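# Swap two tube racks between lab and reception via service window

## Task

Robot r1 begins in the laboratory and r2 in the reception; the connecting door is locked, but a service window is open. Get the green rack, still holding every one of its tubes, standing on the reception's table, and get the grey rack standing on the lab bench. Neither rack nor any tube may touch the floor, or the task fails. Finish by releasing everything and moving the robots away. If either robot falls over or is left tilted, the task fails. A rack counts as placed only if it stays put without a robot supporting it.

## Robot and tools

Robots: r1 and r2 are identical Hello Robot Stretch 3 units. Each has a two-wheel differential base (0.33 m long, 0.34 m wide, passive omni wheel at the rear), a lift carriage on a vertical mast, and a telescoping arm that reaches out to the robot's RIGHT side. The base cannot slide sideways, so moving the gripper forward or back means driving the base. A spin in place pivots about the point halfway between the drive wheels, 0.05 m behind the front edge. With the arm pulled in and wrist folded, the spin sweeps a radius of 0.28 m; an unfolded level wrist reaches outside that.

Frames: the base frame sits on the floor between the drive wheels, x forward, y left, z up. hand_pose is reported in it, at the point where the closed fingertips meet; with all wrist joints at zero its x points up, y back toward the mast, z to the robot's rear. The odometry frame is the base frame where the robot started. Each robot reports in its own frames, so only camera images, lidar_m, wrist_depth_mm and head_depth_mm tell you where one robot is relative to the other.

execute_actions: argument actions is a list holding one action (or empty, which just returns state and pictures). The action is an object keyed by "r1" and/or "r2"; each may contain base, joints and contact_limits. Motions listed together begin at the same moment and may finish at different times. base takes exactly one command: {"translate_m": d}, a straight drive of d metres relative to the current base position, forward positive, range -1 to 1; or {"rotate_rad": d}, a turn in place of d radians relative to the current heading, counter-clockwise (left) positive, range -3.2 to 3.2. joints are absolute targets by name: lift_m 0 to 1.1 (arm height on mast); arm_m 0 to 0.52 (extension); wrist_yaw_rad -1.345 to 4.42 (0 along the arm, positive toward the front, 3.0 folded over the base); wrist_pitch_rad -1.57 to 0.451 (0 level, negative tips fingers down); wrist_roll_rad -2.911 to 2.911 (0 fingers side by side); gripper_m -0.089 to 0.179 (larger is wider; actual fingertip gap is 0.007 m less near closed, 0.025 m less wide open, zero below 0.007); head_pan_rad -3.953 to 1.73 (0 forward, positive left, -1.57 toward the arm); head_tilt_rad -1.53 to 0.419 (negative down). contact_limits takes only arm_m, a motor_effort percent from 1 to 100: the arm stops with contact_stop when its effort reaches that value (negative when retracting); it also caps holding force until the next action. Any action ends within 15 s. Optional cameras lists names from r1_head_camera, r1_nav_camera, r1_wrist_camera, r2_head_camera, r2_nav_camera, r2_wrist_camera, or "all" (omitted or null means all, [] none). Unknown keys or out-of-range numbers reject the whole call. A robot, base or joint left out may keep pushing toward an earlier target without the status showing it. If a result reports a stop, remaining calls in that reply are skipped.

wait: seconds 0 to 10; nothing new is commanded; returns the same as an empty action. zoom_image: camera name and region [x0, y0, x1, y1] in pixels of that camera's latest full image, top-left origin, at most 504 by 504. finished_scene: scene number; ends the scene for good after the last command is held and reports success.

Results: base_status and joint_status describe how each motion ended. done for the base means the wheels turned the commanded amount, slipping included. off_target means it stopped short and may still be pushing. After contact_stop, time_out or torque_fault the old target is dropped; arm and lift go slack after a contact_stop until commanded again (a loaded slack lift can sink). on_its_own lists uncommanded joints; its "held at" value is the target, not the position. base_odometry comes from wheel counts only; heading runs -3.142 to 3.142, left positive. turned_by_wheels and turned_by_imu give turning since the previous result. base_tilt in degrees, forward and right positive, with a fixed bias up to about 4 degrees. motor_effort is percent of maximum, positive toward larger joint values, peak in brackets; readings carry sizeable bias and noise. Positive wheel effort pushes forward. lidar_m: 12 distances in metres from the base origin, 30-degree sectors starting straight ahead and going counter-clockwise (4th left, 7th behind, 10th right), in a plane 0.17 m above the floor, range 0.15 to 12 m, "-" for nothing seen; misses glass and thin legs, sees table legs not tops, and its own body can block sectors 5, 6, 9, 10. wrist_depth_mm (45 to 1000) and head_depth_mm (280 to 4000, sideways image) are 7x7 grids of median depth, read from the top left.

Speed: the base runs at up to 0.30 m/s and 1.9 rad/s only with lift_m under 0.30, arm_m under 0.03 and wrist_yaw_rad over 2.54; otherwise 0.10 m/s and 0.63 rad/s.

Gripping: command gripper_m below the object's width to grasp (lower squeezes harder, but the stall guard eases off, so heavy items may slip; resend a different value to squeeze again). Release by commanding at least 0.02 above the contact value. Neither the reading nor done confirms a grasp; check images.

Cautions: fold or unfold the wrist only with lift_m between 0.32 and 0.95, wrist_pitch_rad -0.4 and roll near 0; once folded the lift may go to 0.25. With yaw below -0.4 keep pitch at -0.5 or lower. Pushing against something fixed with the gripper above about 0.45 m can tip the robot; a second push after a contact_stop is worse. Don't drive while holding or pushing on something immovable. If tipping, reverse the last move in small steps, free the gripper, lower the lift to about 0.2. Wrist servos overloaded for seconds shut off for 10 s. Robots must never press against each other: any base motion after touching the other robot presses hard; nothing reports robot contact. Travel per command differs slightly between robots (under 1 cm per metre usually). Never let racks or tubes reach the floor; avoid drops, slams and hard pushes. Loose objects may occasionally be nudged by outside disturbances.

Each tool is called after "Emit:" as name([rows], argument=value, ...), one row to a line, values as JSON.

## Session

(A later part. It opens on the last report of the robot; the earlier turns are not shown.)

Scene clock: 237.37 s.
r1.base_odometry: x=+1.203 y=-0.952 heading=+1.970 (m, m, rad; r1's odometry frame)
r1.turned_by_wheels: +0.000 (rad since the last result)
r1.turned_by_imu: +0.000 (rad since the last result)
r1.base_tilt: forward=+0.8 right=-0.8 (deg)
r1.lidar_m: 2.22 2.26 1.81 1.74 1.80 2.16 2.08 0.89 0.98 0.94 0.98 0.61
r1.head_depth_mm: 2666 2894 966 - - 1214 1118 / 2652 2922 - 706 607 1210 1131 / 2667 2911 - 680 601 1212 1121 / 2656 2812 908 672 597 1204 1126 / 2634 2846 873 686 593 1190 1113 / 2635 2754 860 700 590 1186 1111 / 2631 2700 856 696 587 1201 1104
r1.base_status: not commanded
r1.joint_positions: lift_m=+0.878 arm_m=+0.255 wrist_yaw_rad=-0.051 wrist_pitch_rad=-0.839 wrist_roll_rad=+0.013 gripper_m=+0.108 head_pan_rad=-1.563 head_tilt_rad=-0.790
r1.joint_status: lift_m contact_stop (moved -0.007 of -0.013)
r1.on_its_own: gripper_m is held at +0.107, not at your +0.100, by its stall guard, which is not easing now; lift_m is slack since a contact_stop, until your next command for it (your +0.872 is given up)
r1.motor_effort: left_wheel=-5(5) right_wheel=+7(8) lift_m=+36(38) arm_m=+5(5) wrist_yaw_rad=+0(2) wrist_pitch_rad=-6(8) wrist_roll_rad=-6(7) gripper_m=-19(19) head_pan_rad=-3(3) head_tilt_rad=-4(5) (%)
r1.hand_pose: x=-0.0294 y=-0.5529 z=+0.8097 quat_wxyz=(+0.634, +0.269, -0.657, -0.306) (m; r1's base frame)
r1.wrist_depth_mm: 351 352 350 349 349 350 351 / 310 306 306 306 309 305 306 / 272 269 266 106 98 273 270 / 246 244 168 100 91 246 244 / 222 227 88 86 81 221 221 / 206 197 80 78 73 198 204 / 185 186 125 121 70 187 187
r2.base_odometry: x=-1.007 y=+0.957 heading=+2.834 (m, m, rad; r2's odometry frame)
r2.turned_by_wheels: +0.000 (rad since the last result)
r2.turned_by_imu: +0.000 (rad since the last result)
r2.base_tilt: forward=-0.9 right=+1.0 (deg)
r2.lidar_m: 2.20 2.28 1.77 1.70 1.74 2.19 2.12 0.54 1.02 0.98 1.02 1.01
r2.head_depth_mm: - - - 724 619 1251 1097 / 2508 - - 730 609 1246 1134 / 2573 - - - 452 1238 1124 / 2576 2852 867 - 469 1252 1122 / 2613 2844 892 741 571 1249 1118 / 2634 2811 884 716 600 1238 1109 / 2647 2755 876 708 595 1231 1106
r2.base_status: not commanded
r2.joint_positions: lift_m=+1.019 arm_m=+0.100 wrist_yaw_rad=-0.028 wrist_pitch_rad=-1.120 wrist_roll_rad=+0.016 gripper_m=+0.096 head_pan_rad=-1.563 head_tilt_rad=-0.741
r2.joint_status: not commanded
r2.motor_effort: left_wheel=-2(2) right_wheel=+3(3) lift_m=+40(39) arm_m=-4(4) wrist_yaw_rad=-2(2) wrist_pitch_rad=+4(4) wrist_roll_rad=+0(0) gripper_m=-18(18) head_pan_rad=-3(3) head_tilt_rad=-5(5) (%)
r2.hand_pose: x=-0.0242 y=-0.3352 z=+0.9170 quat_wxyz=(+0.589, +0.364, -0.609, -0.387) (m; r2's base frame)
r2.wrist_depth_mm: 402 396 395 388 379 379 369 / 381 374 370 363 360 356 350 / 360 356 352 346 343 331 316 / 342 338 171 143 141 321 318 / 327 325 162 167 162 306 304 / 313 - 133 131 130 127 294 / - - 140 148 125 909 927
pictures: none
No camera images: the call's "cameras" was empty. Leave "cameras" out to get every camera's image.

Emit:
execute_actions([
  {"r1":{"joints":{"gripper_m":0.179,"lift_m":0.879}}},
], cameras=[])

Emit:
execute_actions([
  {"r1":{"joints":{"lift_m":0.985}},"r2":{"base":{"translate_m":-0.12}}},
], cameras=["r1_wrist_camera"])

Emit:
execute_actions([
  {"r1":{"base":{"translate_m":0.292},"joints":{"wrist_yaw_rad":-1.33,"arm_m":0.43,"gripper_m":0.15,"head_pan_rad":-1.85,"head_tilt_rad":-0.7}},"r2":{"base":{"translate_m":-0.3}}},
], cameras=[])

Emit:
execute_actions([
  {"r1":{"base":{"rotate_rad":-0.29}},"r2":{"base":{"translate_m":-0.1}}},
], cameras=["r1_wrist_camera","r1_head_camera"])

Scene clock: 249.83 s.
r1.base_odometry: x=+1.203 y=-0.952 heading=+1.970 (m, m, rad; r1's odometry frame)
r1.turned_by_wheels: +0.000 (rad since the last result)
r1.turned_by_imu: +0.000 (rad since the last result)
r1.base_tilt: forward=+0.8 right=-0.8 (deg)
r1.lidar_m: 2.23 2.28 1.81 1.74 1.80 2.17 2.08 0.90 0.98 0.94 0.97 0.61
r1.head_depth_mm: 2667 2875 965 - - 1215 1125 / 2613 2934 - 705 606 1212 1133 / 2625 2945 - 680 603 1205 1121 / 2692 2841 904 676 600 1200 1114 / 2670 2790 871 688 595 1195 1113 / 2662 2741 860 701 589 1188 1106 / 2640 2731 856 692 586 1181 1099
r1.base_status: not commanded
r1.joint_positions: lift_m=+0.879 arm_m=+0.255 wrist_yaw_rad=-0.052 wrist_pitch_rad=-0.857 wrist_roll_rad=+0.010 gripper_m=+0.179 head_pan_rad=-1.563 head_tilt_rad=-0.790
r1.joint_status: all done
r1.motor_effort: left_wheel=-3(4) right_wheel=+3(7) lift_m=+39(40) arm_m=+5(5) wrist_yaw_rad=+1(1) wrist_pitch_rad=+3(6) wrist_roll_rad=-4(6) gripper_m=+0(99) head_pan_rad=-3(3) head_tilt_rad=-4(5) (%)
r1.hand_pose: x=-0.0293 y=-0.5490 z=+0.8081 quat_wxyz=(+0.632, +0.276, -0.653, -0.312) (m; r1's base frame)
r1.wrist_depth_mm: 335 336 339 335 338 336 336 / 297 297 298 297 298 298 297 / 267 266 266 111 114 267 266 / 241 239 197 104 103 235 240 / 221 222 156 92 93 221 220 / - 198 148 84 86 84 201 / 185 183 134 129 129 184 187
r2.base_odometry: x=-1.007 y=+0.957 heading=+2.834 (m, m, rad; r2's odometry frame)
r2.turned_by_wheels: +0.000 (rad since the last result)
r2.turned_by_imu: +0.000 (rad since the last result)
r2.base_tilt: forward=-1.0 right=+0.8 (deg)
r2.lidar_m: 2.20 2.28 1.77 1.69 1.74 2.19 2.12 0.54 1.02 0.98 1.01 1.01
r2.head_depth_mm: - - - 724 621 1249 1099 / 2529 - - 728 609 1247 1134 / 2566 - - - 452 1236 1126 / 2575 2829 868 - 469 1258 1124 / 2619 2833 891 740 572 1248 1116 / 2645 2835 885 715 600 1238 1110 / 2649 2793 875 709 596 1226 1105
r2.base_status: not commanded
r2.joint_positions: lift_m=+1.019 arm_m=+0.100 wrist_yaw_rad=-0.028 wrist_pitch_rad=-1.120 wrist_roll_rad=+0.016 gripper_m=+0.096 head_pan_rad=-1.563 head_tilt_rad=-0.741
r2.joint_status: not commanded
r2.motor_effort: left_wheel=-2(2) right_wheel=+3(2) lift_m=+40(39) arm_m=-4(3) wrist_yaw_rad=-1(1) wrist_pitch_rad=+4(4) wrist_roll_rad=+0(0) gripper_m=-18(18) head_pan_rad=-3(3) head_tilt_rad=-5(4) (%)
r2.hand_pose: x=-0.0242 y=-0.3352 z=+0.9170 quat_wxyz=(+0.589, +0.364, -0.609, -0.387) (m; r2's base frame)
r2.wrist_depth_mm: 403 396 385 387 383 371 370 / 380 373 371 365 359 356 350 / 361 355 353 347 343 330 313 / 346 337 171 143 142 321 319 / 327 327 161 167 162 306 307 / 313 - 133 131 130 127 296 / - - 139 148 125 914 896
pictures: none
No camera images: the call's "cameras" was empty. Leave "cameras" out to get every camera's image.

Scene clock: 252.00 s.
r1.base_odometry: x=+1.203 y=-0.952 heading=+1.970 (m, m, rad; r1's odometry frame)
r1.turned_by_wheels: +0.000 (rad since the last result)
r1.turned_by_imu: +0.000 (rad since the last result)
r1.base_tilt: forward=+0.7 right=-0.6 (deg)
r1.lidar_m: 2.23 2.27 1.81 1.74 1.80 2.16 2.08 0.89 0.98 0.94 0.98 0.61
r1.head_depth_mm: - 2811 909 732 611 1220 1132 / - - 904 725 608 1216 1130 / - - 858 684 602 1204 1124 / 2569 2853 828 672 598 1201 1115 / 2633 2788 841 689 596 1195 1116 / 2680 2741 859 701 591 1191 1112 / 2633 2689 853 693 588 1187 1097
r1.base_status: not commanded
r1.joint_positions: lift_m=+0.985 arm_m=+0.255 wrist_yaw_rad=-0.052 wrist_pitch_rad=-0.858 wrist_roll_rad=+0.010 gripper_m=+0.179 head_pan_rad=-1.563 head_tilt_rad=-0.790
r1.joint_status: all done
r1.motor_effort: left_wheel=-3(3) right_wheel=+3(3) lift_m=+45(46) arm_m=+5(5) wrist_yaw_rad=+1(0) wrist_pitch_rad=+4(4) wrist_roll_rad=-4(5) gripper_m=+0(0) head_pan_rad=-3(3) head_tilt_rad=-4(4) (%)
r1.hand_pose: x=-0.0293 y=-0.5489 z=+0.9139 quat_wxyz=(+0.632, +0.276, -0.653, -0.312) (m; r1's base frame)
r1.wrist_depth_mm: 500 504 511 511 510 518 512 / 450 448 445 450 448 448 450 / 399 400 399 396 402 400 402 / 361 362 363 361 355 360 363 / 336 332 333 261 330 331 332 / - 299 301 199 296 298 306 / 279 281 276 178 273 281 279
r2.base_odometry: x=-0.892 y=+0.921 heading=+2.833 (m, m, rad; r2's odometry frame)
r2.turned_by_wheels: +0.000 (rad since the last result)
r2.turned_by_imu: +0.001 (rad since the last result)
r2.base_tilt: forward=-1.0 right=+0.9 (deg)
r2.lidar_m: 2.32 2.40 1.77 1.68 1.74 2.05 2.00 0.47 0.45 0.98 1.02 1.13
r2.head_depth_mm: - - - 724 621 780 1118 / 2516 - - 730 610 1240 1096 / 2559 - - - 452 1259 1126 / 2587 2844 868 - 469 1254 1121 / 2641 2854 893 741 571 1246 1114 / 2630 2822 883 714 600 1236 1106 / 2657 2775 874 710 595 1231 1102
r2.base_status: done
r2.joint_positions: lift_m=+1.019 arm_m=+0.100 wrist_yaw_rad=-0.028 wrist_pitch_rad=-1.120 wrist_roll_rad=+0.016 gripper_m=+0.096 head_pan_rad=-1.563 head_tilt_rad=-0.741
r2.joint_status: not commanded
r2.motor_effort: left_wheel=-2(5) right_wheel=+3(5) lift_m=+39(40) arm_m=-4(3) wrist_yaw_rad=-2(2) wrist_pitch_rad=+4(4) wrist_roll_rad=+0(0) gripper_m=-18(18) head_pan_rad=-4(4) head_tilt_rad=-4(4) (%)
r2.hand_pose: x=-0.0242 y=-0.3352 z=+0.9170 quat_wxyz=(+0.589, +0.364, -0.609, -0.387) (m; r2's base frame)
r2.wrist_depth_mm: 403 395 388 387 379 375 375 / 382 374 372 368 361 356 349 / 361 358 350 348 324 317 330 / 343 338 171 143 141 323 321 / 329 326 162 167 162 308 305 / 314 - 133 131 130 127 294 / - - 140 149 125 904 912
pictures: r1_wrist_camera
Images, in order (width x height): r1_wrist_camera 644x364.

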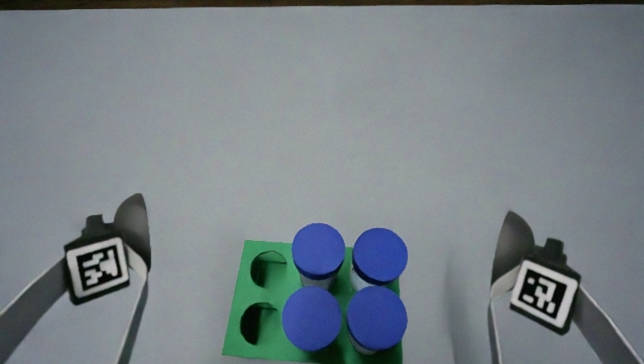

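Scene clock: 255.97 s.
r1.base_odometry: x=+1.089 y=-0.683 heading=+1.970 (m, m, rad; r1's odometry frame)
r1.turned_by_wheels: +0.000 (rad since the last result)
r1.turned_by_imu: +0.001 (rad since the last result)
r1.base_tilt: forward=+0.7 right=-0.7 (deg)
r1.lidar_m: 1.94 1.99 1.81 1.74 1.81 2.44 1.18 1.17 0.98 0.94 0.38 0.40
r1.head_depth_mm: 2950 3331 - - - 1292 1165 / 2870 3168 - 727 650 1256 1161 / 2756 - - 743 646 583 1155 / 2662 - 1049 781 639 564 1148 / 2568 2941 965 777 635 546 1140 / - - 953 767 630 532 1131 / 2403 2877 975 763 625 529 1089
r1.base_status: done
r1.joint_positions: lift_m=+0.985 arm_m=+0.430 wrist_yaw_rad=-1.328 wrist_pitch_rad=-0.858 wrist_roll_rad=+0.009 gripper_m=+0.150 head_pan_rad=-1.843 head_tilt_rad=-0.705
r1.joint_status: all done
r1.motor_effort: left_wheel=-3(4) right_wheel=+2(9) lift_m=+44(45) arm_m=+5(5) wrist_yaw_rad=-1(2) wrist_pitch_rad=+4(4) wrist_roll_rad=-4(4) gripper_m=+0(97) head_pan_rad=-3(22) head_tilt_rad=+2(11) (%)
r1.hand_pose: x=-0.1665 y=-0.6103 z=+0.9139 quat_wxyz=(+0.322, -0.167, -0.689, -0.628) (m; r1's base frame)
r1.wrist_depth_mm: - 537 510 505 506 508 525 / - 446 448 453 438 450 449 / 404 394 396 401 314 389 401 / 361 358 363 364 306 358 363 / 328 336 328 331 320 334 330 / 306 292 305 302 306 - 306 / 274 279 279 282 282 282 279
r2.base_odometry: x=-0.606 y=+0.830 heading=+2.833 (m, m, rad; r2's odometry frame)
r2.turned_by_wheels: +0.000 (rad since the last result)
r2.turned_by_imu: +0.001 (rad since the last result)
r2.base_tilt: forward=-1.0 right=+0.9 (deg)
r2.lidar_m: 1.41 2.43 1.77 1.67 1.74 1.76 1.70 1.76 2.40 0.33 1.02 1.38
r2.head_depth_mm: - - - 1767 1522 1303 1136 / 2516 - - 1782 1493 1297 1131 / 2563 - - - 452 1282 1123 / 2590 2861 868 - 469 792 1101 / 2627 2826 892 741 571 1247 1116 / 2628 2813 884 714 599 1241 1108 / 2620 2777 877 709 594 1232 1107
r2.base_status: done
r2.joint_positions: lift_m=+1.019 arm_m=+0.100 wrist_yaw_rad=-0.028 wrist_pitch_rad=-1.120 wrist_roll_rad=+0.016 gripper_m=+0.096 head_pan_rad=-1.563 head_tilt_rad=-0.741
r2.joint_status: not commanded
r2.motor_effort: left_wheel=-2(6) right_wheel=+4(4) lift_m=+40(40) arm_m=-3(4) wrist_yaw_rad=-2(2) wrist_pitch_rad=+4(4) wrist_roll_rad=+0(0) gripper_m=-18(18) head_pan_rad=-4(3) head_tilt_rad=-4(4) (%)
r2.hand_pose: x=-0.0242 y=-0.3352 z=+0.9170 quat_wxyz=(+0.589, +0.364, -0.609, -0.387) (m; r2's base frame)
r2.wrist_depth_mm: 406 398 389 384 - - - / 382 373 371 361 - - - / 363 335 328 346 - - - / 343 339 171 143 141 - - / 325 324 161 167 162 - - / 317 - 133 131 130 128 - / - - 140 149 125 910 908
pictures: none
No camera images: the call's "cameras" was empty. Leave "cameras" out to get every camera's image.

Scene clock: 257.93 s.
r1.base_odometry: x=+1.089 y=-0.683 heading=+1.680 (m, m, rad; r1's odometry frame)
r1.turned_by_wheels: -0.290 (rad since the last result)
r1.turned_by_imu: -0.291 (rad since the last result)
r1.base_tilt: forward=+0.8 right=-0.7 (deg)
r1.lidar_m: 1.94 1.94 2.06 1.74 1.74 1.97 2.37 1.17 1.12 0.94 0.94 0.38
r1.head_depth_mm: 2516 2645 - - - 1353 1171 / 2817 3024 - 746 686 1354 1167 / 3180 - - 790 647 1333 1150 / 3099 - 1021 737 639 1269 1147 / 2890 3084 965 735 636 563 1137 / - - 953 769 629 535 1131 / 2562 2887 975 762 624 529 1086
r1.base_status: done
r1.joint_positions: lift_m=+0.985 arm_m=+0.430 wrist_yaw_rad=-1.328 wrist_pitch_rad=-0.858 wrist_roll_rad=+0.009 gripper_m=+0.150 head_pan_rad=-1.843 head_tilt_rad=-0.704
r1.joint_status: not commanded
r1.motor_effort: left_wheel=+3(8) right_wheel=-3(10) lift_m=+45(44) arm_m=+5(5) wrist_yaw_rad=-1(3) wrist_pitch_rad=+4(4) wrist_roll_rad=-4(4) gripper_m=+0(0) head_pan_rad=-3(3) head_tilt_rad=+1(2) (%)
r1.hand_pose: x=-0.1664 y=-0.6103 z=+0.9138 quat_wxyz=(+0.322, -0.167, -0.689, -0.628) (m; r1's base frame)
r1.wrist_depth_mm: 511 510 511 494 503 - - / 445 445 446 444 446 472 - / 394 399 401 401 400 402 - / 360 358 356 364 361 363 - / 326 335 328 207 330 340 - / 309 292 302 189 295 - 313 / 276 279 279 232 279 281 284
r2.base_odometry: x=-0.511 y=+0.800 heading=+2.833 (m, m, rad; r2's odometry frame)
r2.turned_by_wheels: +0.000 (rad since the last result)
r2.turned_by_imu: +0.000 (rad since the last result)
r2.base_tilt: forward=-1.0 right=+0.9 (deg)
r2.lidar_m: 1.51 2.43 1.77 1.68 1.74 1.66 1.60 1.66 2.26 0.34 0.35 1.39
r2.head_depth_mm: - - - 1769 1519 1301 1134 / 2527 - - 1784 1484 1292 1133 / 2570 - - - 452 1287 1125 / 2590 2859 930 - 469 1283 1119 / 2643 2845 893 740 572 797 1096 / 2651 2820 884 714 600 1239 1109 / 2635 2794 875 710 596 1235 1105
r2.base_status: done
r2.joint_positions: lift_m=+1.019 arm_m=+0.100 wrist_yaw_rad=-0.028 wrist_pitch_rad=-1.120 wrist_roll_rad=+0.016 gripper_m=+0.096 head_pan_rad=-1.563 head_tilt_rad=-0.741
r2.joint_status: not commanded
r2.motor_effort: left_wheel=-2(5) right_wheel=+3(5) lift_m=+40(40) arm_m=-3(3) wrist_yaw_rad=-1(2) wrist_pitch_rad=+4(4) wrist_roll_rad=+0(0) gripper_m=-18(18) head_pan_rad=-4(3) head_tilt_rad=-4(5) (%)
r2.hand_pose: x=-0.0242 y=-0.3352 z=+0.9170 quat_wxyz=(+0.589, +0.364, -0.609, -0.387) (m; r2's base frame)
r2.wrist_depth_mm: 402 397 387 - - - - / 378 375 369 - - - - / 337 329 348 - - - - / 340 337 172 143 141 - - / 327 323 161 167 162 - - / 320 - 133 131 130 128 - / - - 140 149 125 923 914
pictures: r1_head_camera (sideways: a quarter turn clockwise sets it upright), r1_wrist_camera
Images, in order (width x height): r1_head_camera 896x504, r1_wrist_camera 644x364.

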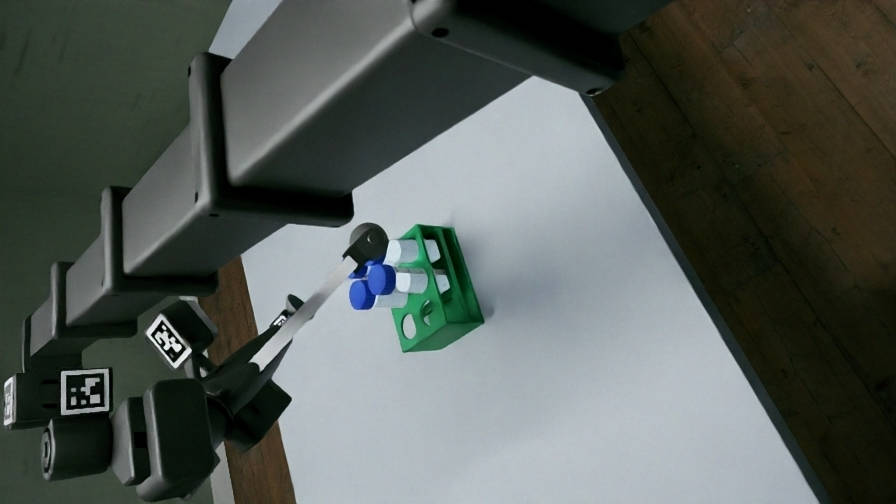

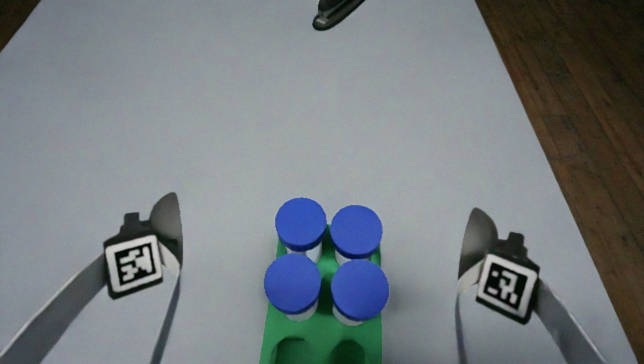

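Emit:
execute_actions([
  {"r1":{"joints":{"lift_m":0.862}},"r2":{"base":{"rotate_rad":0.3}}},
], cameras=["r1_wrist_camera"])

Emit:
execute_actions([
  {"r1":{"joints":{"gripper_m":0.05}},"r2":{"base":{"translate_m":-0.08}}},
], cameras=["r1_wrist_camera","r1_head_camera"])

Scene clock: 270.73 s.
r1.base_odometry: x=+1.089 y=-0.683 heading=+1.680 (m, m, rad; r1's odometry frame)
r1.turned_by_wheels: +0.000 (rad since the last result)
r1.turned_by_imu: +0.000 (rad since the last result)
r1.base_tilt: forward=+0.7 right=-0.8 (deg)
r1.lidar_m: 1.94 1.94 2.06 1.74 1.74 1.97 2.38 1.18 1.11 0.94 0.94 0.38
r1.head_depth_mm: 2531 2647 1051 809 1531 - - / 2842 2941 1036 801 - - 1116 / 3170 3334 1023 852 - 1293 1152 / 3118 3409 1103 735 624 1275 1145 / 2955 3208 959 738 635 561 1137 / 2795 3019 - 769 629 534 1130 / 2606 2855 942 761 625 529 1084
r1.base_status: not commanded
r1.joint_positions: lift_m=+0.862 arm_m=+0.430 wrist_yaw_rad=-1.328 wrist_pitch_rad=-0.858 wrist_roll_rad=+0.009 gripper_m=+0.150 head_pan_rad=-1.843 head_tilt_rad=-0.704
r1.joint_status: all done
r1.motor_effort: left_wheel=+3(2) right_wheel=-3(3) lift_m=+29(43) arm_m=+5(5) wrist_yaw_rad=-1(2) wrist_pitch_rad=+4(4) wrist_roll_rad=-4(4) gripper_m=+1(0) head_pan_rad=-3(3) head_tilt_rad=+0(1) (%)
r1.hand_pose: x=-0.1664 y=-0.6103 z=+0.7913 quat_wxyz=(+0.322, -0.167, -0.689, -0.628) (m; r1's base frame)
r1.wrist_depth_mm: 309 309 308 311 314 312 - / 273 274 105 101 101 275 275 / 243 244 98 102 94 245 245 / 221 219 81 83 81 222 222 / 201 205 81 107 75 203 202 / 188 180 130 126 125 - 185 / 169 171 149 121 146 171 172
r2.base_odometry: x=-0.511 y=+0.800 heading=+3.133 (m, m, rad; r2's odometry frame)
r2.turned_by_wheels: +0.300 (rad since the last result)
r2.turned_by_imu: +0.296 (rad since the last result)
r2.base_tilt: forward=-1.0 right=+0.9 (deg)
r2.lidar_m: 2.72 1.94 1.68 1.68 1.81 1.61 1.61 1.88 3.05 0.34 1.16 1.51
r2.head_depth_mm: - - - 1778 1518 1300 1137 / 2519 - - 1760 1485 1294 1130 / 2602 - - - 451 1262 1127 / 2737 2901 869 - 468 857 1096 / 2846 2843 894 742 579 1274 1115 / 2943 1157 885 694 629 1261 1109 / 3054 1145 875 710 639 1254 1105
r2.base_status: done
r2.joint_positions: lift_m=+1.019 arm_m=+0.100 wrist_yaw_rad=-0.028 wrist_pitch_rad=-1.120 wrist_roll_rad=+0.016 gripper_m=+0.096 head_pan_rad=-1.563 head_tilt_rad=-0.741
r2.joint_status: not commanded
r2.motor_effort: left_wheel=-2(5) right_wheel=+3(5) lift_m=+39(39) arm_m=-3(4) wrist_yaw_rad=-2(2) wrist_pitch_rad=+4(4) wrist_roll_rad=+0(1) gripper_m=-18(18) head_pan_rad=-4(4) head_tilt_rad=-5(5) (%)
r2.hand_pose: x=-0.0242 y=-0.3352 z=+0.9170 quat_wxyz=(+0.589, +0.364, -0.609, -0.387) (m; r2's base frame)
r2.wrist_depth_mm: 401 396 392 385 384 - - / 378 376 344 367 366 - - / 361 358 349 341 350 - - / 347 340 171 143 141 - - / - - 161 167 162 - - / - - 133 131 130 128 - / - - 140 149 125 888 943
pictures: r1_wrist_camera
Images, in order (width x height): r1_wrist_camera 644x364.

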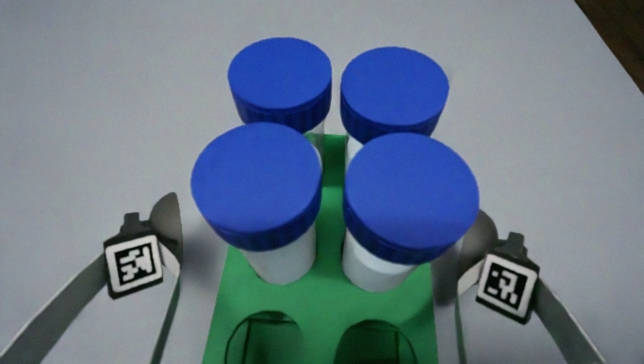

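Scene clock: 272.50 s.
r1.base_odometry: x=+1.089 y=-0.683 heading=+1.680 (m, m, rad; r1's odometry frame)
r1.turned_by_wheels: +0.000 (rad since the last result)
r1.turned_by_imu: +0.000 (rad since the last result)
r1.base_tilt: forward=+0.7 right=-0.7 (deg)
r1.lidar_m: 1.94 1.94 2.06 1.74 1.74 1.97 2.38 1.17 1.11 0.94 0.94 0.38
r1.head_depth_mm: 2538 2656 1051 809 1520 - - / 2826 2949 1042 802 - - 1123 / 3180 3297 1028 848 - 1313 1152 / 3142 3344 1107 735 625 1260 1150 / 2888 3200 960 735 634 561 1147 / 2758 2993 - 766 628 532 1131 / 2609 2854 937 762 626 530 1084
r1.base_status: not commanded
r1.joint_positions: lift_m=+0.862 arm_m=+0.430 wrist_yaw_rad=-1.336 wrist_pitch_rad=-0.833 wrist_roll_rad=+0.008 gripper_m=+0.051 head_pan_rad=-1.843 head_tilt_rad=-0.704
r1.joint_status: all done
r1.motor_effort: left_wheel=+6(6) right_wheel=-10(10) lift_m=+29(29) arm_m=+5(5) wrist_yaw_rad=+4(5) wrist_pitch_rad=-8(10) wrist_roll_rad=-3(4) gripper_m=-25(100) head_pan_rad=-3(3) head_tilt_rad=+3(2) (%)
r1.hand_pose: x=-0.1717 y=-0.6105 z=+0.7952 quat_wxyz=(+0.328, -0.178, -0.686, -0.625) (m; r1's base frame)
r1.wrist_depth_mm: 328 324 333 333 327 329 - / 287 287 275 109 275 288 293 / 253 251 103 102 101 257 255 / 227 228 86 87 87 229 229 / 207 207 80 85 80 208 208 / 189 188 129 127 127 192 189 / 177 175 150 125 165 175 175
r2.base_odometry: x=-0.431 y=+0.799 heading=+3.133 (m, m, rad; r2's odometry frame)
r2.turned_by_wheels: +0.000 (rad since the last result)
r2.turned_by_imu: +0.000 (rad since the last result)
r2.base_tilt: forward=-1.0 right=+0.9 (deg)
r2.lidar_m: 2.79 1.96 1.70 1.70 1.73 1.53 1.53 1.79 3.04 0.34 1.13 1.58
r2.head_depth_mm: - - - 1767 1519 1306 1137 / 2524 - - 1780 1489 1296 1127 / 2582 - - - 452 1284 1128 / 2691 2907 869 - 469 1281 1121 / 2821 2857 894 740 571 821 1094 / 2911 2832 884 686 602 1261 1106 / 3027 1148 877 690 623 1255 1102
r2.base_status: done
r2.joint_positions: lift_m=+1.019 arm_m=+0.100 wrist_yaw_rad=-0.028 wrist_pitch_rad=-1.120 wrist_roll_rad=+0.016 gripper_m=+0.096 head_pan_rad=-1.563 head_tilt_rad=-0.741
r2.joint_status: not commanded
r2.motor_effort: left_wheel=-2(5) right_wheel=+3(4) lift_m=+39(39) arm_m=-4(3) wrist_yaw_rad=-1(2) wrist_pitch_rad=+4(4) wrist_roll_rad=+0(0) gripper_m=-18(17) head_pan_rad=-3(3) head_tilt_rad=-4(5) (%)
r2.hand_pose: x=-0.0242 y=-0.3352 z=+0.9170 quat_wxyz=(+0.589, +0.364, -0.609, -0.387) (m; r2's base frame)
r2.wrist_depth_mm: 404 396 392 384 - - - / 378 351 372 365 - - - / 360 354 341 347 - - - / 346 339 171 143 141 - - / - 327 161 167 162 - - / - - 133 131 130 127 - / - - 140 149 124 898 930
pictures: r1_head_camera (sideways: a quarter turn clockwise sets it upright), r1_wrist_camera
Images, in order (width x height): r1_head_camera 896x504, r1_wrist_camera 644x364.

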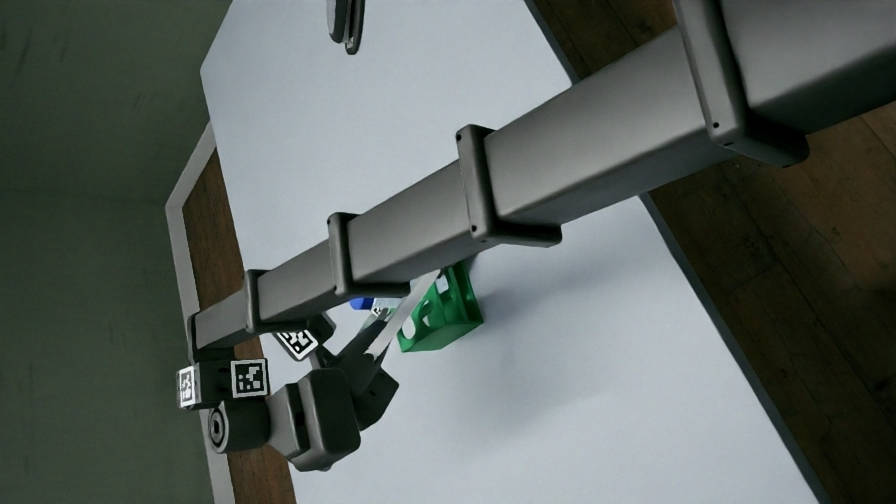

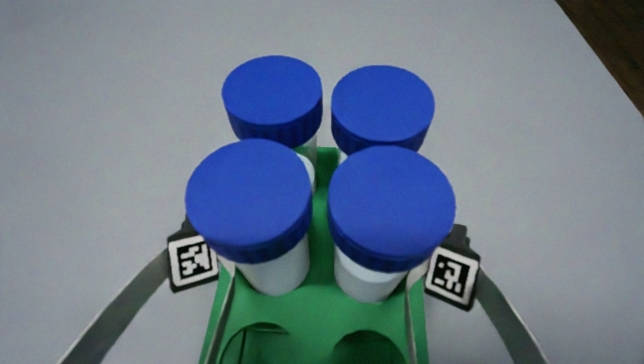

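Emit:
execute_actions([
  {"r1":{"joints":{"gripper_m":0.115,"lift_m":0.874}},"r2":{"base":{"translate_m":-0.05}}},
], cameras=[])

Emit:
execute_actions([
  {"r1":{"joints":{"gripper_m":0.045}},"r2":{"base":{"translate_m":-0.05}}},
], cameras=["r1_wrist_camera"])

Emit:
execute_actions([
  {"r1":{"joints":{"lift_m":0.895}},"r2":{"base":{"translate_m":-0.05}}},
], cameras=["r1_wrist_camera","r1_head_camera"])

Scene clock: 284.43 s.
r1.base_odometry: x=+1.089 y=-0.683 heading=+1.680 (m, m, rad; r1's odometry frame)
r1.turned_by_wheels: +0.000 (rad since the last result)
r1.turned_by_imu: +0.000 (rad since the last result)
r1.base_tilt: forward=+0.6 right=-0.6 (deg)
r1.lidar_m: 1.94 1.94 2.06 1.74 1.74 1.98 2.38 1.17 1.11 0.94 0.94 0.38
r1.head_depth_mm: 2515 2645 1049 806 1527 - - / 2824 2908 1042 825 - - 1122 / 3163 3317 1033 - - 1300 1149 / 3115 3367 - 739 638 1272 1143 / 2926 3195 961 735 636 562 1140 / 2756 2996 - 768 631 535 1128 / 2572 2832 937 763 624 529 1086
r1.base_status: not commanded
r1.joint_positions: lift_m=+0.874 arm_m=+0.430 wrist_yaw_rad=-1.331 wrist_pitch_rad=-0.864 wrist_roll_rad=+0.008 gripper_m=+0.115 head_pan_rad=-1.843 head_tilt_rad=-0.704
r1.joint_status: all done
r1.motor_effort: left_wheel=+3(6) right_wheel=-2(11) lift_m=+45(47) arm_m=+5(5) wrist_yaw_rad=+0(4) wrist_pitch_rad=+6(10) wrist_roll_rad=-3(3) gripper_m=+1(96) head_pan_rad=-3(3) head_tilt_rad=+1(1) (%)
r1.hand_pose: x=-0.1653 y=-0.6096 z=+0.8020 quat_wxyz=(+0.319, -0.166, -0.689, -0.629) (m; r1's base frame)
r1.wrist_depth_mm: 326 323 325 324 327 325 - / 288 285 286 288 288 291 296 / 256 257 246 108 105 259 258 / 232 233 94 97 95 233 233 / 212 212 85 87 85 213 213 / 196 192 135 133 91 197 196 / - 180 154 132 131 181 181
r2.base_odometry: x=-0.381 y=+0.798 heading=+3.133 (m, m, rad; r2's odometry frame)
r2.turned_by_wheels: +0.000 (rad since the last result)
r2.turned_by_imu: +0.001 (rad since the last result)
r2.base_tilt: forward=-1.0 right=+0.9 (deg)
r2.lidar_m: 2.84 1.98 1.72 1.72 1.67 1.48 1.48 1.74 3.03 0.34 0.35 1.62
r2.head_depth_mm: - - - 1763 1521 1304 1139 / 2493 - - 1776 1488 1293 1133 / 2573 - - - 452 1292 1129 / 2714 2905 870 - 468 1281 1121 / 2796 2856 892 740 584 1200 1090 / 2905 2808 884 715 600 1234 1114 / 3026 1146 877 679 610 1257 1107
r2.base_status: done
r2.joint_positions: lift_m=+1.019 arm_m=+0.100 wrist_yaw_rad=-0.028 wrist_pitch_rad=-1.120 wrist_roll_rad=+0.016 gripper_m=+0.096 head_pan_rad=-1.563 head_tilt_rad=-0.741
r2.joint_status: not commanded
r2.motor_effort: left_wheel=-2(5) right_wheel=+3(4) lift_m=+39(39) arm_m=-3(3) wrist_yaw_rad=-2(2) wrist_pitch_rad=+4(4) wrist_roll_rad=+1(0) gripper_m=-18(18) head_pan_rad=-4(4) head_tilt_rad=-4(5) (%)
r2.hand_pose: x=-0.0242 y=-0.3352 z=+0.9170 quat_wxyz=(+0.589, +0.364, -0.609, -0.387) (m; r2's base frame)
r2.wrist_depth_mm: 401 397 390 389 - - - / 378 355 369 373 - - - / 359 349 348 - - - - / 343 337 172 143 141 - - / - 324 162 167 162 - - / - - 133 131 129 127 - / - - 140 149 125 914 910
pictures: none
No camera images: the call's "cameras" was empty. Leave "cameras" out to get every camera's image.

Scene clock: 286.83 s.
r1.base_odometry: x=+1.089 y=-0.683 heading=+1.680 (m, m, rad; r1's odometry frame)
r1.turned_by_wheels: +0.000 (rad since the last result)
r1.turned_by_imu: +0.000 (rad since the last result)
r1.base_tilt: forward=+0.8 right=-0.7 (deg)
r1.lidar_m: 1.94 1.94 2.06 1.75 1.74 1.97 2.38 1.17 1.11 0.94 0.94 0.38
r1.head_depth_mm: 2510 2678 1054 805 1529 - - / 2809 2930 1036 826 - - 1126 / 3111 3401 1025 - - 1307 1151 / 3102 3392 - 733 637 1267 1142 / 2963 3260 962 731 634 562 1141 / 2767 3021 - 770 628 533 1138 / 2630 2874 933 763 626 529 1082
r1.base_status: not commanded
r1.joint_positions: lift_m=+0.874 arm_m=+0.430 wrist_yaw_rad=-1.332 wrist_pitch_rad=-0.874 wrist_roll_rad=+0.008 gripper_m=+0.050 head_pan_rad=-1.843 head_tilt_rad=-0.704
r1.joint_status: gripper_m off_target (ended at +0.050, target +0.045)
r1.motor_effort: left_wheel=+2(3) right_wheel=-1(2) lift_m=+45(45) arm_m=+5(5) wrist_yaw_rad=+1(1) wrist_pitch_rad=+11(12) wrist_roll_rad=-3(3) gripper_m=-23(100) head_pan_rad=-3(3) head_tilt_rad=+2(1) (%)
r1.hand_pose: x=-0.1633 y=-0.6091 z=+0.8005 quat_wxyz=(+0.316, -0.163, -0.690, -0.631) (m; r1's base frame)
r1.wrist_depth_mm: 318 319 319 317 317 322 - / 281 279 275 281 280 282 289 / 250 252 104 104 102 255 253 / 229 231 91 91 99 230 230 / 210 208 82 84 82 211 211 / 193 193 131 131 83 195 194 / 182 178 153 127 158 180 180
r2.base_odometry: x=-0.331 y=+0.798 heading=+3.133 (m, m, rad; r2's odometry frame)
r2.turned_by_wheels: +0.000 (rad since the last result)
r2.turned_by_imu: +0.000 (rad since the last result)
r2.base_tilt: forward=-0.9 right=+0.9 (deg)
r2.lidar_m: 2.89 1.99 1.73 1.73 1.61 1.43 1.44 1.68 3.00 0.95 0.36 1.67
r2.head_depth_mm: - - - 1774 1516 1304 1138 / 2496 - - 1772 1487 1292 1134 / 2553 - - - 451 1290 1126 / 2673 2883 866 - 468 1280 1118 / 2798 2836 893 741 1014 1270 1113 / 2875 2842 883 713 602 787 1090 / 3013 1145 877 679 596 1256 1100
r2.base_status: done
r2.joint_positions: lift_m=+1.019 arm_m=+0.100 wrist_yaw_rad=-0.028 wrist_pitch_rad=-1.120 wrist_roll_rad=+0.016 gripper_m=+0.096 head_pan_rad=-1.563 head_tilt_rad=-0.741
r2.joint_status: not commanded
r2.motor_effort: left_wheel=-2(5) right_wheel=+2(4) lift_m=+39(40) arm_m=-3(4) wrist_yaw_rad=-2(2) wrist_pitch_rad=+4(4) wrist_roll_rad=+0(0) gripper_m=-18(18) head_pan_rad=-4(3) head_tilt_rad=-4(5) (%)
r2.hand_pose: x=-0.0242 y=-0.3352 z=+0.9170 quat_wxyz=(+0.589, +0.364, -0.609, -0.387) (m; r2's base frame)
r2.wrist_depth_mm: 406 400 393 807 - - - / 353 378 371 - - - - / 357 348 353 - - - - / 342 339 170 143 141 - - / 331 324 161 167 161 - - / - - 133 131 129 127 - / - - 140 148 125 934 925
pictures: r1_wrist_camera
Images, in order (width x height): r1_wrist_camera 644x364.

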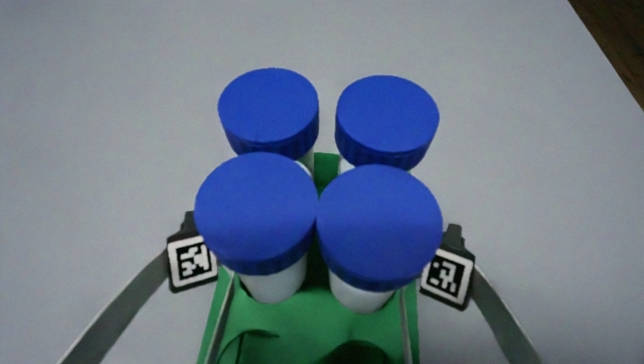

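Scene clock: 289.23 s.
r1.base_odometry: x=+1.089 y=-0.683 heading=+1.680 (m, m, rad; r1's odometry frame)
r1.turned_by_wheels: +0.000 (rad since the last result)
r1.turned_by_imu: +0.000 (rad since the last result)
r1.base_tilt: forward=+0.7 right=-0.7 (deg)
r1.lidar_m: 1.94 1.93 2.06 1.74 1.74 1.97 2.38 1.17 1.12 0.94 0.94 0.38
r1.head_depth_mm: 2543 2637 1051 810 1146 - - / 2871 2911 1041 831 - - 1136 / 3157 3363 1070 - 612 1334 1152 / 3147 3373 - 736 641 1269 1153 / 2944 3175 887 721 634 561 1139 / 2788 - 881 770 630 533 1134 / 2631 2866 934 761 626 529 1083
r1.base_status: not commanded
r1.joint_positions: lift_m=+0.895 arm_m=+0.430 wrist_yaw_rad=-1.332 wrist_pitch_rad=-0.875 wrist_roll_rad=+0.008 gripper_m=+0.050 head_pan_rad=-1.843 head_tilt_rad=-0.704
r1.joint_status: all done
r1.motor_effort: left_wheel=+2(2) right_wheel=-2(2) lift_m=+48(51) arm_m=+5(5) wrist_yaw_rad=+0(1) wrist_pitch_rad=+11(12) wrist_roll_rad=-4(3) gripper_m=-23(23) head_pan_rad=-3(3) head_tilt_rad=+1(1) (%)
r1.hand_pose: x=-0.1631 y=-0.6090 z=+0.8213 quat_wxyz=(+0.316, -0.162, -0.690, -0.631) (m; r1's base frame)
r1.wrist_depth_mm: 349 350 349 350 351 352 - / 311 310 305 311 310 310 - / 278 277 105 105 102 278 280 / 254 253 91 92 100 251 254 / 232 231 82 84 83 233 234 / 213 213 131 130 83 213 214 / 200 197 152 127 158 199 198
r2.base_odometry: x=-0.281 y=+0.798 heading=+3.132 (m, m, rad; r2's odometry frame)
r2.turned_by_wheels: +0.000 (rad since the last result)
r2.turned_by_imu: +0.000 (rad since the last result)
r2.base_tilt: forward=-0.9 right=+0.9 (deg)
r2.lidar_m: 2.93 2.01 1.74 1.75 1.56 1.39 1.39 1.64 2.92 0.95 0.38 1.72
r2.head_depth_mm: - - - 1778 1525 1304 1135 / 2474 - - 1785 1488 1294 1135 / 2542 - - - 452 1284 1128 / 2672 2890 964 - 468 1280 1120 / 2773 2855 892 760 1401 1274 1117 / 2857 2830 884 715 1377 1198 1076 / 2978 2780 875 709 596 1190 1106
r2.base_status: done
r2.joint_positions: lift_m=+1.019 arm_m=+0.100 wrist_yaw_rad=-0.028 wrist_pitch_rad=-1.120 wrist_roll_rad=+0.016 gripper_m=+0.096 head_pan_rad=-1.563 head_tilt_rad=-0.741
r2.joint_status: not commanded
r2.motor_effort: left_wheel=-2(5) right_wheel=+3(5) lift_m=+39(39) arm_m=-3(3) wrist_yaw_rad=-2(2) wrist_pitch_rad=+4(4) wrist_roll_rad=+0(0) gripper_m=-18(17) head_pan_rad=-4(3) head_tilt_rad=-5(4) (%)
r2.hand_pose: x=-0.0242 y=-0.3352 z=+0.9170 quat_wxyz=(+0.589, +0.364, -0.609, -0.387) (m; r2's base frame)
r2.wrist_depth_mm: 400 397 392 - - - - / 369 375 374 - - - - / 351 350 368 - - - - / 344 338 171 143 141 - - / 327 326 161 167 161 - - / - - 133 131 130 128 - / - - 139 149 125 914 914
pictures: r1_head_camera (sideways: a quarter turn clockwise sets it upright), r1_wrist_camera
Images, in order (width x height): r1_head_camera 896x504, r1_wrist_camera 644x364.

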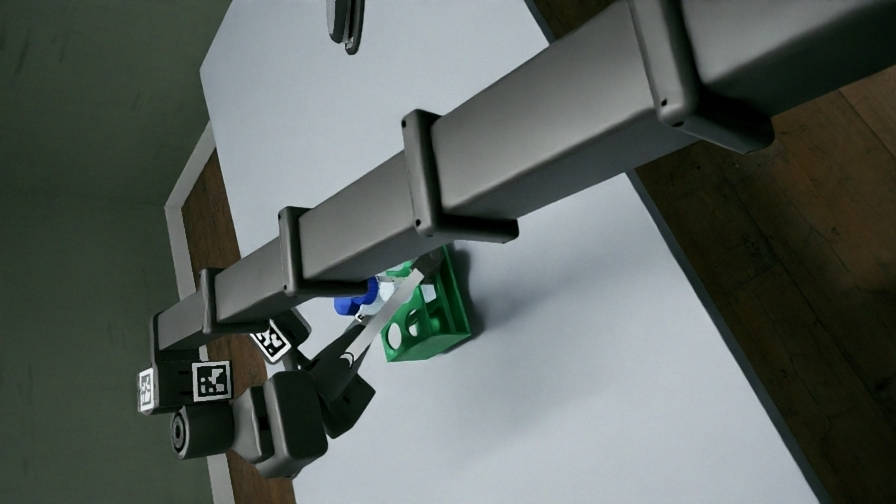

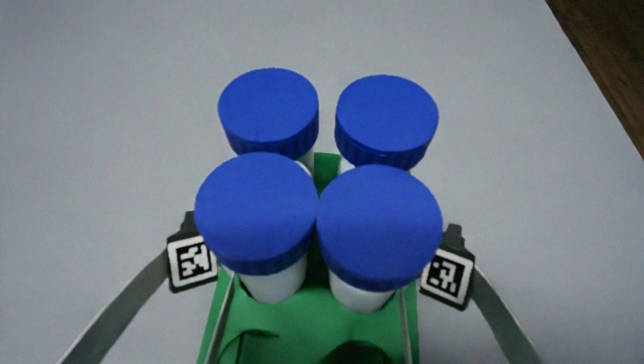

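Emit:
execute_actions([
  {"r1":{"base":{"rotate_rad":0.05},"joints":{"lift_m":0.93}}},
], cameras=[])

Emit:
execute_actions([
  {"r1":{"base":{"translate_m":0.86},"joints":{"lift_m":1.0,"arm_m":0.12}},"r2":{"base":{"translate_m":-0.857}}},
], cameras=["r1_wrist_camera"])

Emit:
execute_actions([
  {"r1":{"base":{"translate_m":0.33}},"r2":{"base":{"rotate_rad":-1.89},"joints":{"wrist_yaw_rad":0}}},
], cameras=["r2_head_camera","r2_nav_camera"])

Scene clock: 304.80 s.
r1.base_odometry: x=+1.089 y=-0.683 heading=+1.730 (m, m, rad; r1's odometry frame)
r1.turned_by_wheels: +0.050 (rad since the last result)
r1.turned_by_imu: +0.050 (rad since the last result)
r1.base_tilt: forward=+0.8 right=-0.6 (deg)
r1.lidar_m: 1.93 1.94 2.01 1.74 1.74 2.03 2.37 1.17 1.08 0.94 0.94 0.38
r1.head_depth_mm: 2655 2747 1052 849 - - 1140 / 2987 3118 1091 - - 1284 1158 / 3215 3497 - - 630 1302 1159 / 3037 3309 - 735 639 1247 1143 / 2805 - 907 729 633 561 1142 / 2652 - 910 768 628 533 1126 / 2556 2805 940 762 626 528 1082
r1.base_status: done
r1.joint_positions: lift_m=+0.930 arm_m=+0.430 wrist_yaw_rad=-1.331 wrist_pitch_rad=-0.877 wrist_roll_rad=+0.008 gripper_m=+0.050 head_pan_rad=-1.843 head_tilt_rad=-0.704
r1.joint_status: all done
r1.motor_effort: left_wheel=-3(6) right_wheel=+3(8) lift_m=+48(48) arm_m=+5(5) wrist_yaw_rad=+1(0) wrist_pitch_rad=+13(13) wrist_roll_rad=-3(3) gripper_m=-23(23) head_pan_rad=-2(3) head_tilt_rad=+1(3) (%)
r1.hand_pose: x=-0.1626 y=-0.6090 z=+0.8559 quat_wxyz=(+0.315, -0.161, -0.690, -0.631) (m; r1's base frame)
r1.wrist_depth_mm: 402 403 397 398 408 406 - / 357 362 352 352 359 358 - / 321 321 107 104 102 324 328 / 291 295 91 91 100 296 294 / 267 265 82 84 82 268 270 / 246 246 131 130 85 246 249 / 229 227 153 126 158 230 231
r2.base_odometry: x=-0.281 y=+0.798 heading=+3.132 (m, m, rad; r2's odometry frame)
r2.turned_by_wheels: +0.000 (rad since the last result)
r2.turned_by_imu: +0.000 (rad since the last result)
r2.base_tilt: forward=-1.0 right=+0.8 (deg)
r2.lidar_m: 2.93 2.01 1.74 1.75 1.56 1.39 1.39 1.63 2.92 0.95 0.38 1.71
r2.head_depth_mm: - - - 1770 1527 1294 1138 / 2479 - - 1778 1489 1298 1131 / 2540 - - - 452 1286 1126 / 2673 2897 967 - 469 1280 1118 / 2792 2847 893 760 1400 1273 1117 / 2878 2845 886 716 1372 1194 1072 / 2990 2778 877 708 596 1189 1101
r2.base_status: not commanded
r2.joint_positions: lift_m=+1.019 arm_m=+0.100 wrist_yaw_rad=-0.028 wrist_pitch_rad=-1.120 wrist_roll_rad=+0.016 gripper_m=+0.096 head_pan_rad=-1.563 head_tilt_rad=-0.741
r2.joint_status: not commanded
r2.motor_effort: left_wheel=-2(2) right_wheel=+2(2) lift_m=+40(39) arm_m=-3(4) wrist_yaw_rad=-1(2) wrist_pitch_rad=+4(4) wrist_roll_rad=+0(0) gripper_m=-17(18) head_pan_rad=-3(4) head_tilt_rad=-4(5) (%)
r2.hand_pose: x=-0.0242 y=-0.3352 z=+0.9170 quat_wxyz=(+0.589, +0.364, -0.609, -0.387) (m; r2's base frame)
r2.wrist_depth_mm: 400 395 395 - - - - / 368 374 374 - - - - / 352 351 367 - - - - / 338 337 171 143 141 - - / 325 325 161 168 162 - - / - - 133 131 129 128 - / - - 140 149 125 911 920
pictures: none
No camera images: the call's "cameras" was empty. Leave "cameras" out to get every camera's image.

Scene clock: 314.33 s.
r1.base_odometry: x=+0.953 y=+0.166 heading=+1.730 (m, m, rad; r1's odometry frame)
r1.turned_by_wheels: +0.000 (rad since the last result)
r1.turned_by_imu: +0.003 (rad since the last result)
r1.base_tilt: forward=+0.7 right=-0.8 (deg)
r1.lidar_m: 1.11 1.11 1.30 1.95 1.95 2.28 3.19 0.55 0.90 2.81 2.18 1.27
r1.head_depth_mm: 3398 3676 - - 1524 1348 1119 / 3164 - - 428 1474 1342 1167 / 2958 - 1024 416 415 1334 1152 / 2775 - 2628 - 421 1293 1146 / 2612 - - - 1504 1318 1135 / 2534 2667 - - 1516 1308 1142 / 2363 2647 2505 - 1520 1289 1125
r1.base_status: done
r1.joint_positions: lift_m=+1.000 arm_m=+0.120 wrist_yaw_rad=-1.331 wrist_pitch_rad=-0.877 wrist_roll_rad=+0.007 gripper_m=+0.050 head_pan_rad=-1.843 head_tilt_rad=-0.704
r1.joint_status: all done
r1.motor_effort: left_wheel=-3(5) right_wheel=+3(9) lift_m=+47(50) arm_m=-3(4) wrist_yaw_rad=+1(0) wrist_pitch_rad=+13(13) wrist_roll_rad=-3(3) gripper_m=-23(23) head_pan_rad=-3(3) head_tilt_rad=+2(2) (%)
r1.hand_pose: x=-0.1626 y=-0.2996 z=+0.9259 quat_wxyz=(+0.316, -0.161, -0.690, -0.631) (m; r1's base frame)
r1.wrist_depth_mm: 519 519 510 510 512 - - / 462 473 457 457 459 - - / - - 105 104 102 - - / - - 91 91 100 - - / - - 83 84 82 - - / - - 131 131 84 - - / 974 932 153 126 127 934 928
r2.base_odometry: x=+0.576 y=+0.790 heading=+3.132 (m, m, rad; r2's odometry frame)
r2.turned_by_wheels: +0.000 (rad since the last result)
r2.turned_by_imu: +0.004 (rad since the last result)
r2.base_tilt: forward=-0.9 right=+0.9 (deg)
r2.lidar_m: 3.75 2.26 2.00 1.06 0.65 0.57 0.57 0.67 1.22 2.77 1.27 1.08
r2.head_depth_mm: - - - 1766 1514 1304 1140 / 2277 - - 1784 1489 1293 1135 / 2335 - - - 451 1288 1126 / 2450 2735 2109 - 468 1280 1120 / 2573 2758 2176 1806 1400 1277 1113 / 2632 2825 2154 1750 1465 1261 1108 / 2730 2813 2119 1732 1448 1255 1105
r2.base_status: done
r2.joint_positions: lift_m=+1.019 arm_m=+0.100 wrist_yaw_rad=-0.028 wrist_pitch_rad=-1.120 wrist_roll_rad=+0.016 gripper_m=+0.096 head_pan_rad=-1.563 head_tilt_rad=-0.741
r2.joint_status: not commanded
r2.motor_effort: left_wheel=-2(6) right_wheel=+3(4) lift_m=+39(40) arm_m=-3(3) wrist_yaw_rad=-2(2) wrist_pitch_rad=+4(4) wrist_roll_rad=+0(0) gripper_m=-18(17) head_pan_rad=-3(4) head_tilt_rad=-4(5) (%)
r2.hand_pose: x=-0.0242 y=-0.3352 z=+0.9170 quat_wxyz=(+0.589, +0.364, -0.609, -0.387) (m; r2's base frame)
r2.wrist_depth_mm: - - - - - - - / - - - - - - - / - - - - - - 920 / - - 172 143 141 - 844 / - - 161 167 162 - 801 / - - 133 131 130 128 745 / - - 140 149 125 878 723
pictures: r1_wrist_camera
Images, in order (width x height): r1_wrist_camera 644x364.

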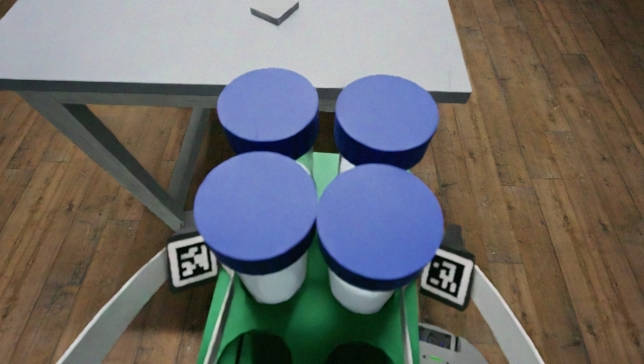

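Scene clock: 318.60 s.
r1.base_odometry: x=+0.901 y=+0.492 heading=+1.730 (m, m, rad; r1's odometry frame)
r1.turned_by_wheels: +0.000 (rad since the last result)
r1.turned_by_imu: +0.001 (rad since the last result)
r1.base_tilt: forward=+0.8 right=-0.7 (deg)
r1.lidar_m: 0.79 0.79 0.92 1.59 2.03 2.37 0.86 0.86 1.07 2.72 1.55 0.91
r1.head_depth_mm: 3253 3751 - - 1528 1346 1169 / 3082 - - 428 1427 1341 1160 / 2810 - 2496 416 415 1334 1158 / 2682 - 2611 - 421 1298 1143 / 2496 - - - 1509 1321 1139 / 2427 2595 - - 1507 1308 1128 / 2306 2571 2510 - 1537 1295 1129
r1.base_status: done
r1.joint_positions: lift_m=+1.000 arm_m=+0.120 wrist_yaw_rad=-1.331 wrist_pitch_rad=-0.877 wrist_roll_rad=+0.007 gripper_m=+0.050 head_pan_rad=-1.843 head_tilt_rad=-0.704
r1.joint_status: not commanded
r1.motor_effort: left_wheel=-4(5) right_wheel=+3(9) lift_m=+48(47) arm_m=-2(3) wrist_yaw_rad=+0(1) wrist_pitch_rad=+13(12) wrist_roll_rad=-3(3) gripper_m=-23(23) head_pan_rad=-3(3) head_tilt_rad=+1(3) (%)
r1.hand_pose: x=-0.1626 y=-0.2996 z=+0.9259 quat_wxyz=(+0.316, -0.161, -0.690, -0.631) (m; r1's base frame)
r1.wrist_depth_mm: - - - - - - - / - - 934 - - - - / - - 105 104 102 - - / - - 91 91 101 - - / - - 82 84 82 - - / - - 131 131 84 - - / 948 962 154 127 127 972 924
r2.base_odometry: x=+0.576 y=+0.790 heading=+1.242 (m, m, rad; r2's odometry frame)
r2.turned_by_wheels: -1.890 (rad since the last result)
r2.turned_by_imu: -1.865 (rad since the last result)
r2.base_tilt: forward=-0.9 right=+1.0 (deg)
r2.lidar_m: 2.15 2.85 1.27 1.08 2.87 2.07 2.01 0.82 0.59 0.57 0.59 0.81
r2.head_depth_mm: - - - 779 952 1228 1138 / 443 - - 756 957 1227 1133 / 887 - - - 454 1223 1129 / 2205 2540 802 - 469 1217 1120 / 3498 2861 823 683 571 1209 1114 / 3253 2786 816 660 581 1208 1108 / 3380 2679 808 655 577 1208 1100
r2.base_status: done
r2.joint_positions: lift_m=+1.019 arm_m=+0.100 wrist_yaw_rad=-0.002 wrist_pitch_rad=-1.120 wrist_roll_rad=+0.016 gripper_m=+0.096 head_pan_rad=-1.563 head_tilt_rad=-0.741
r2.joint_status: all done
r2.motor_effort: left_wheel=+2(4) right_wheel=-3(6) lift_m=+40(40) arm_m=-3(3) wrist_yaw_rad=+2(3) wrist_pitch_rad=+4(4) wrist_roll_rad=+1(1) gripper_m=-18(18) head_pan_rad=-3(4) head_tilt_rad=-4(4) (%)
r2.hand_pose: x=-0.0218 y=-0.3353 z=+0.9170 quat_wxyz=(+0.594, +0.372, -0.604, -0.380) (m; r2's base frame)
r2.wrist_depth_mm: 353 349 341 339 326 324 321 / 334 329 325 318 410 408 403 / 314 312 309 303 547 551 543 / 301 297 171 143 141 763 811 / 292 286 161 167 161 - - / - - 133 131 130 128 - / - - 140 149 125 916 915
pictures: r2_head_camera (sideways: a quarter turn clockwise sets it upright), r2_nav_camera (sideways: a quarter turn counterclockwise sets it upright)
Images, in order (width x height): r2_head_camera 896x504, r2_nav_camera 672x504.

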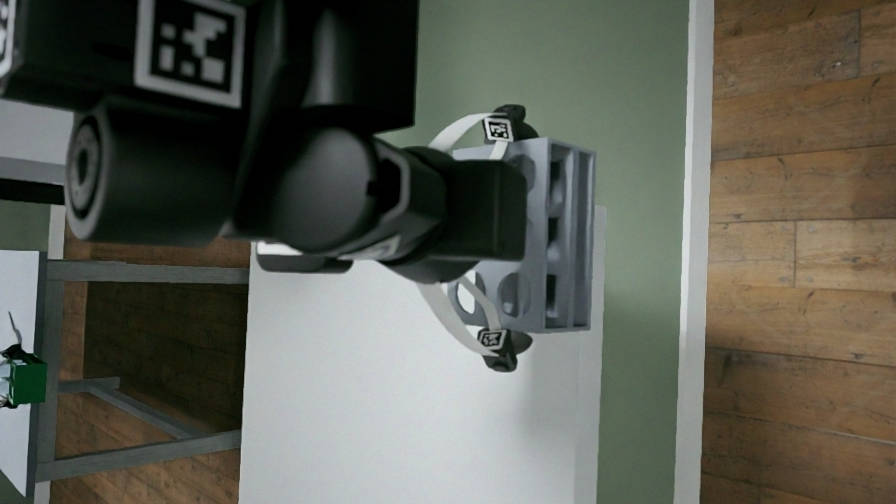

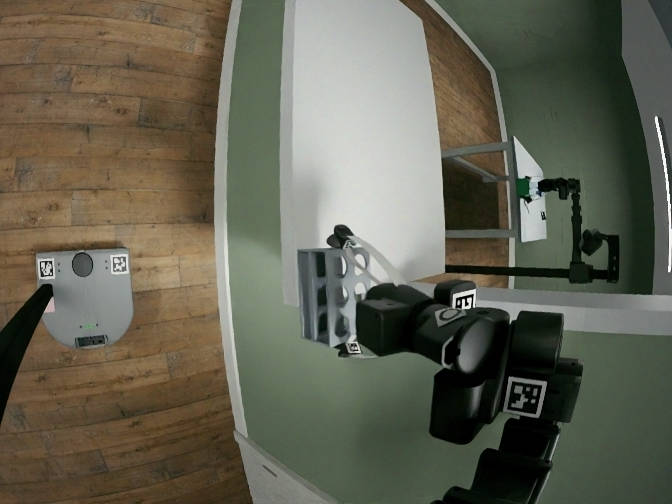

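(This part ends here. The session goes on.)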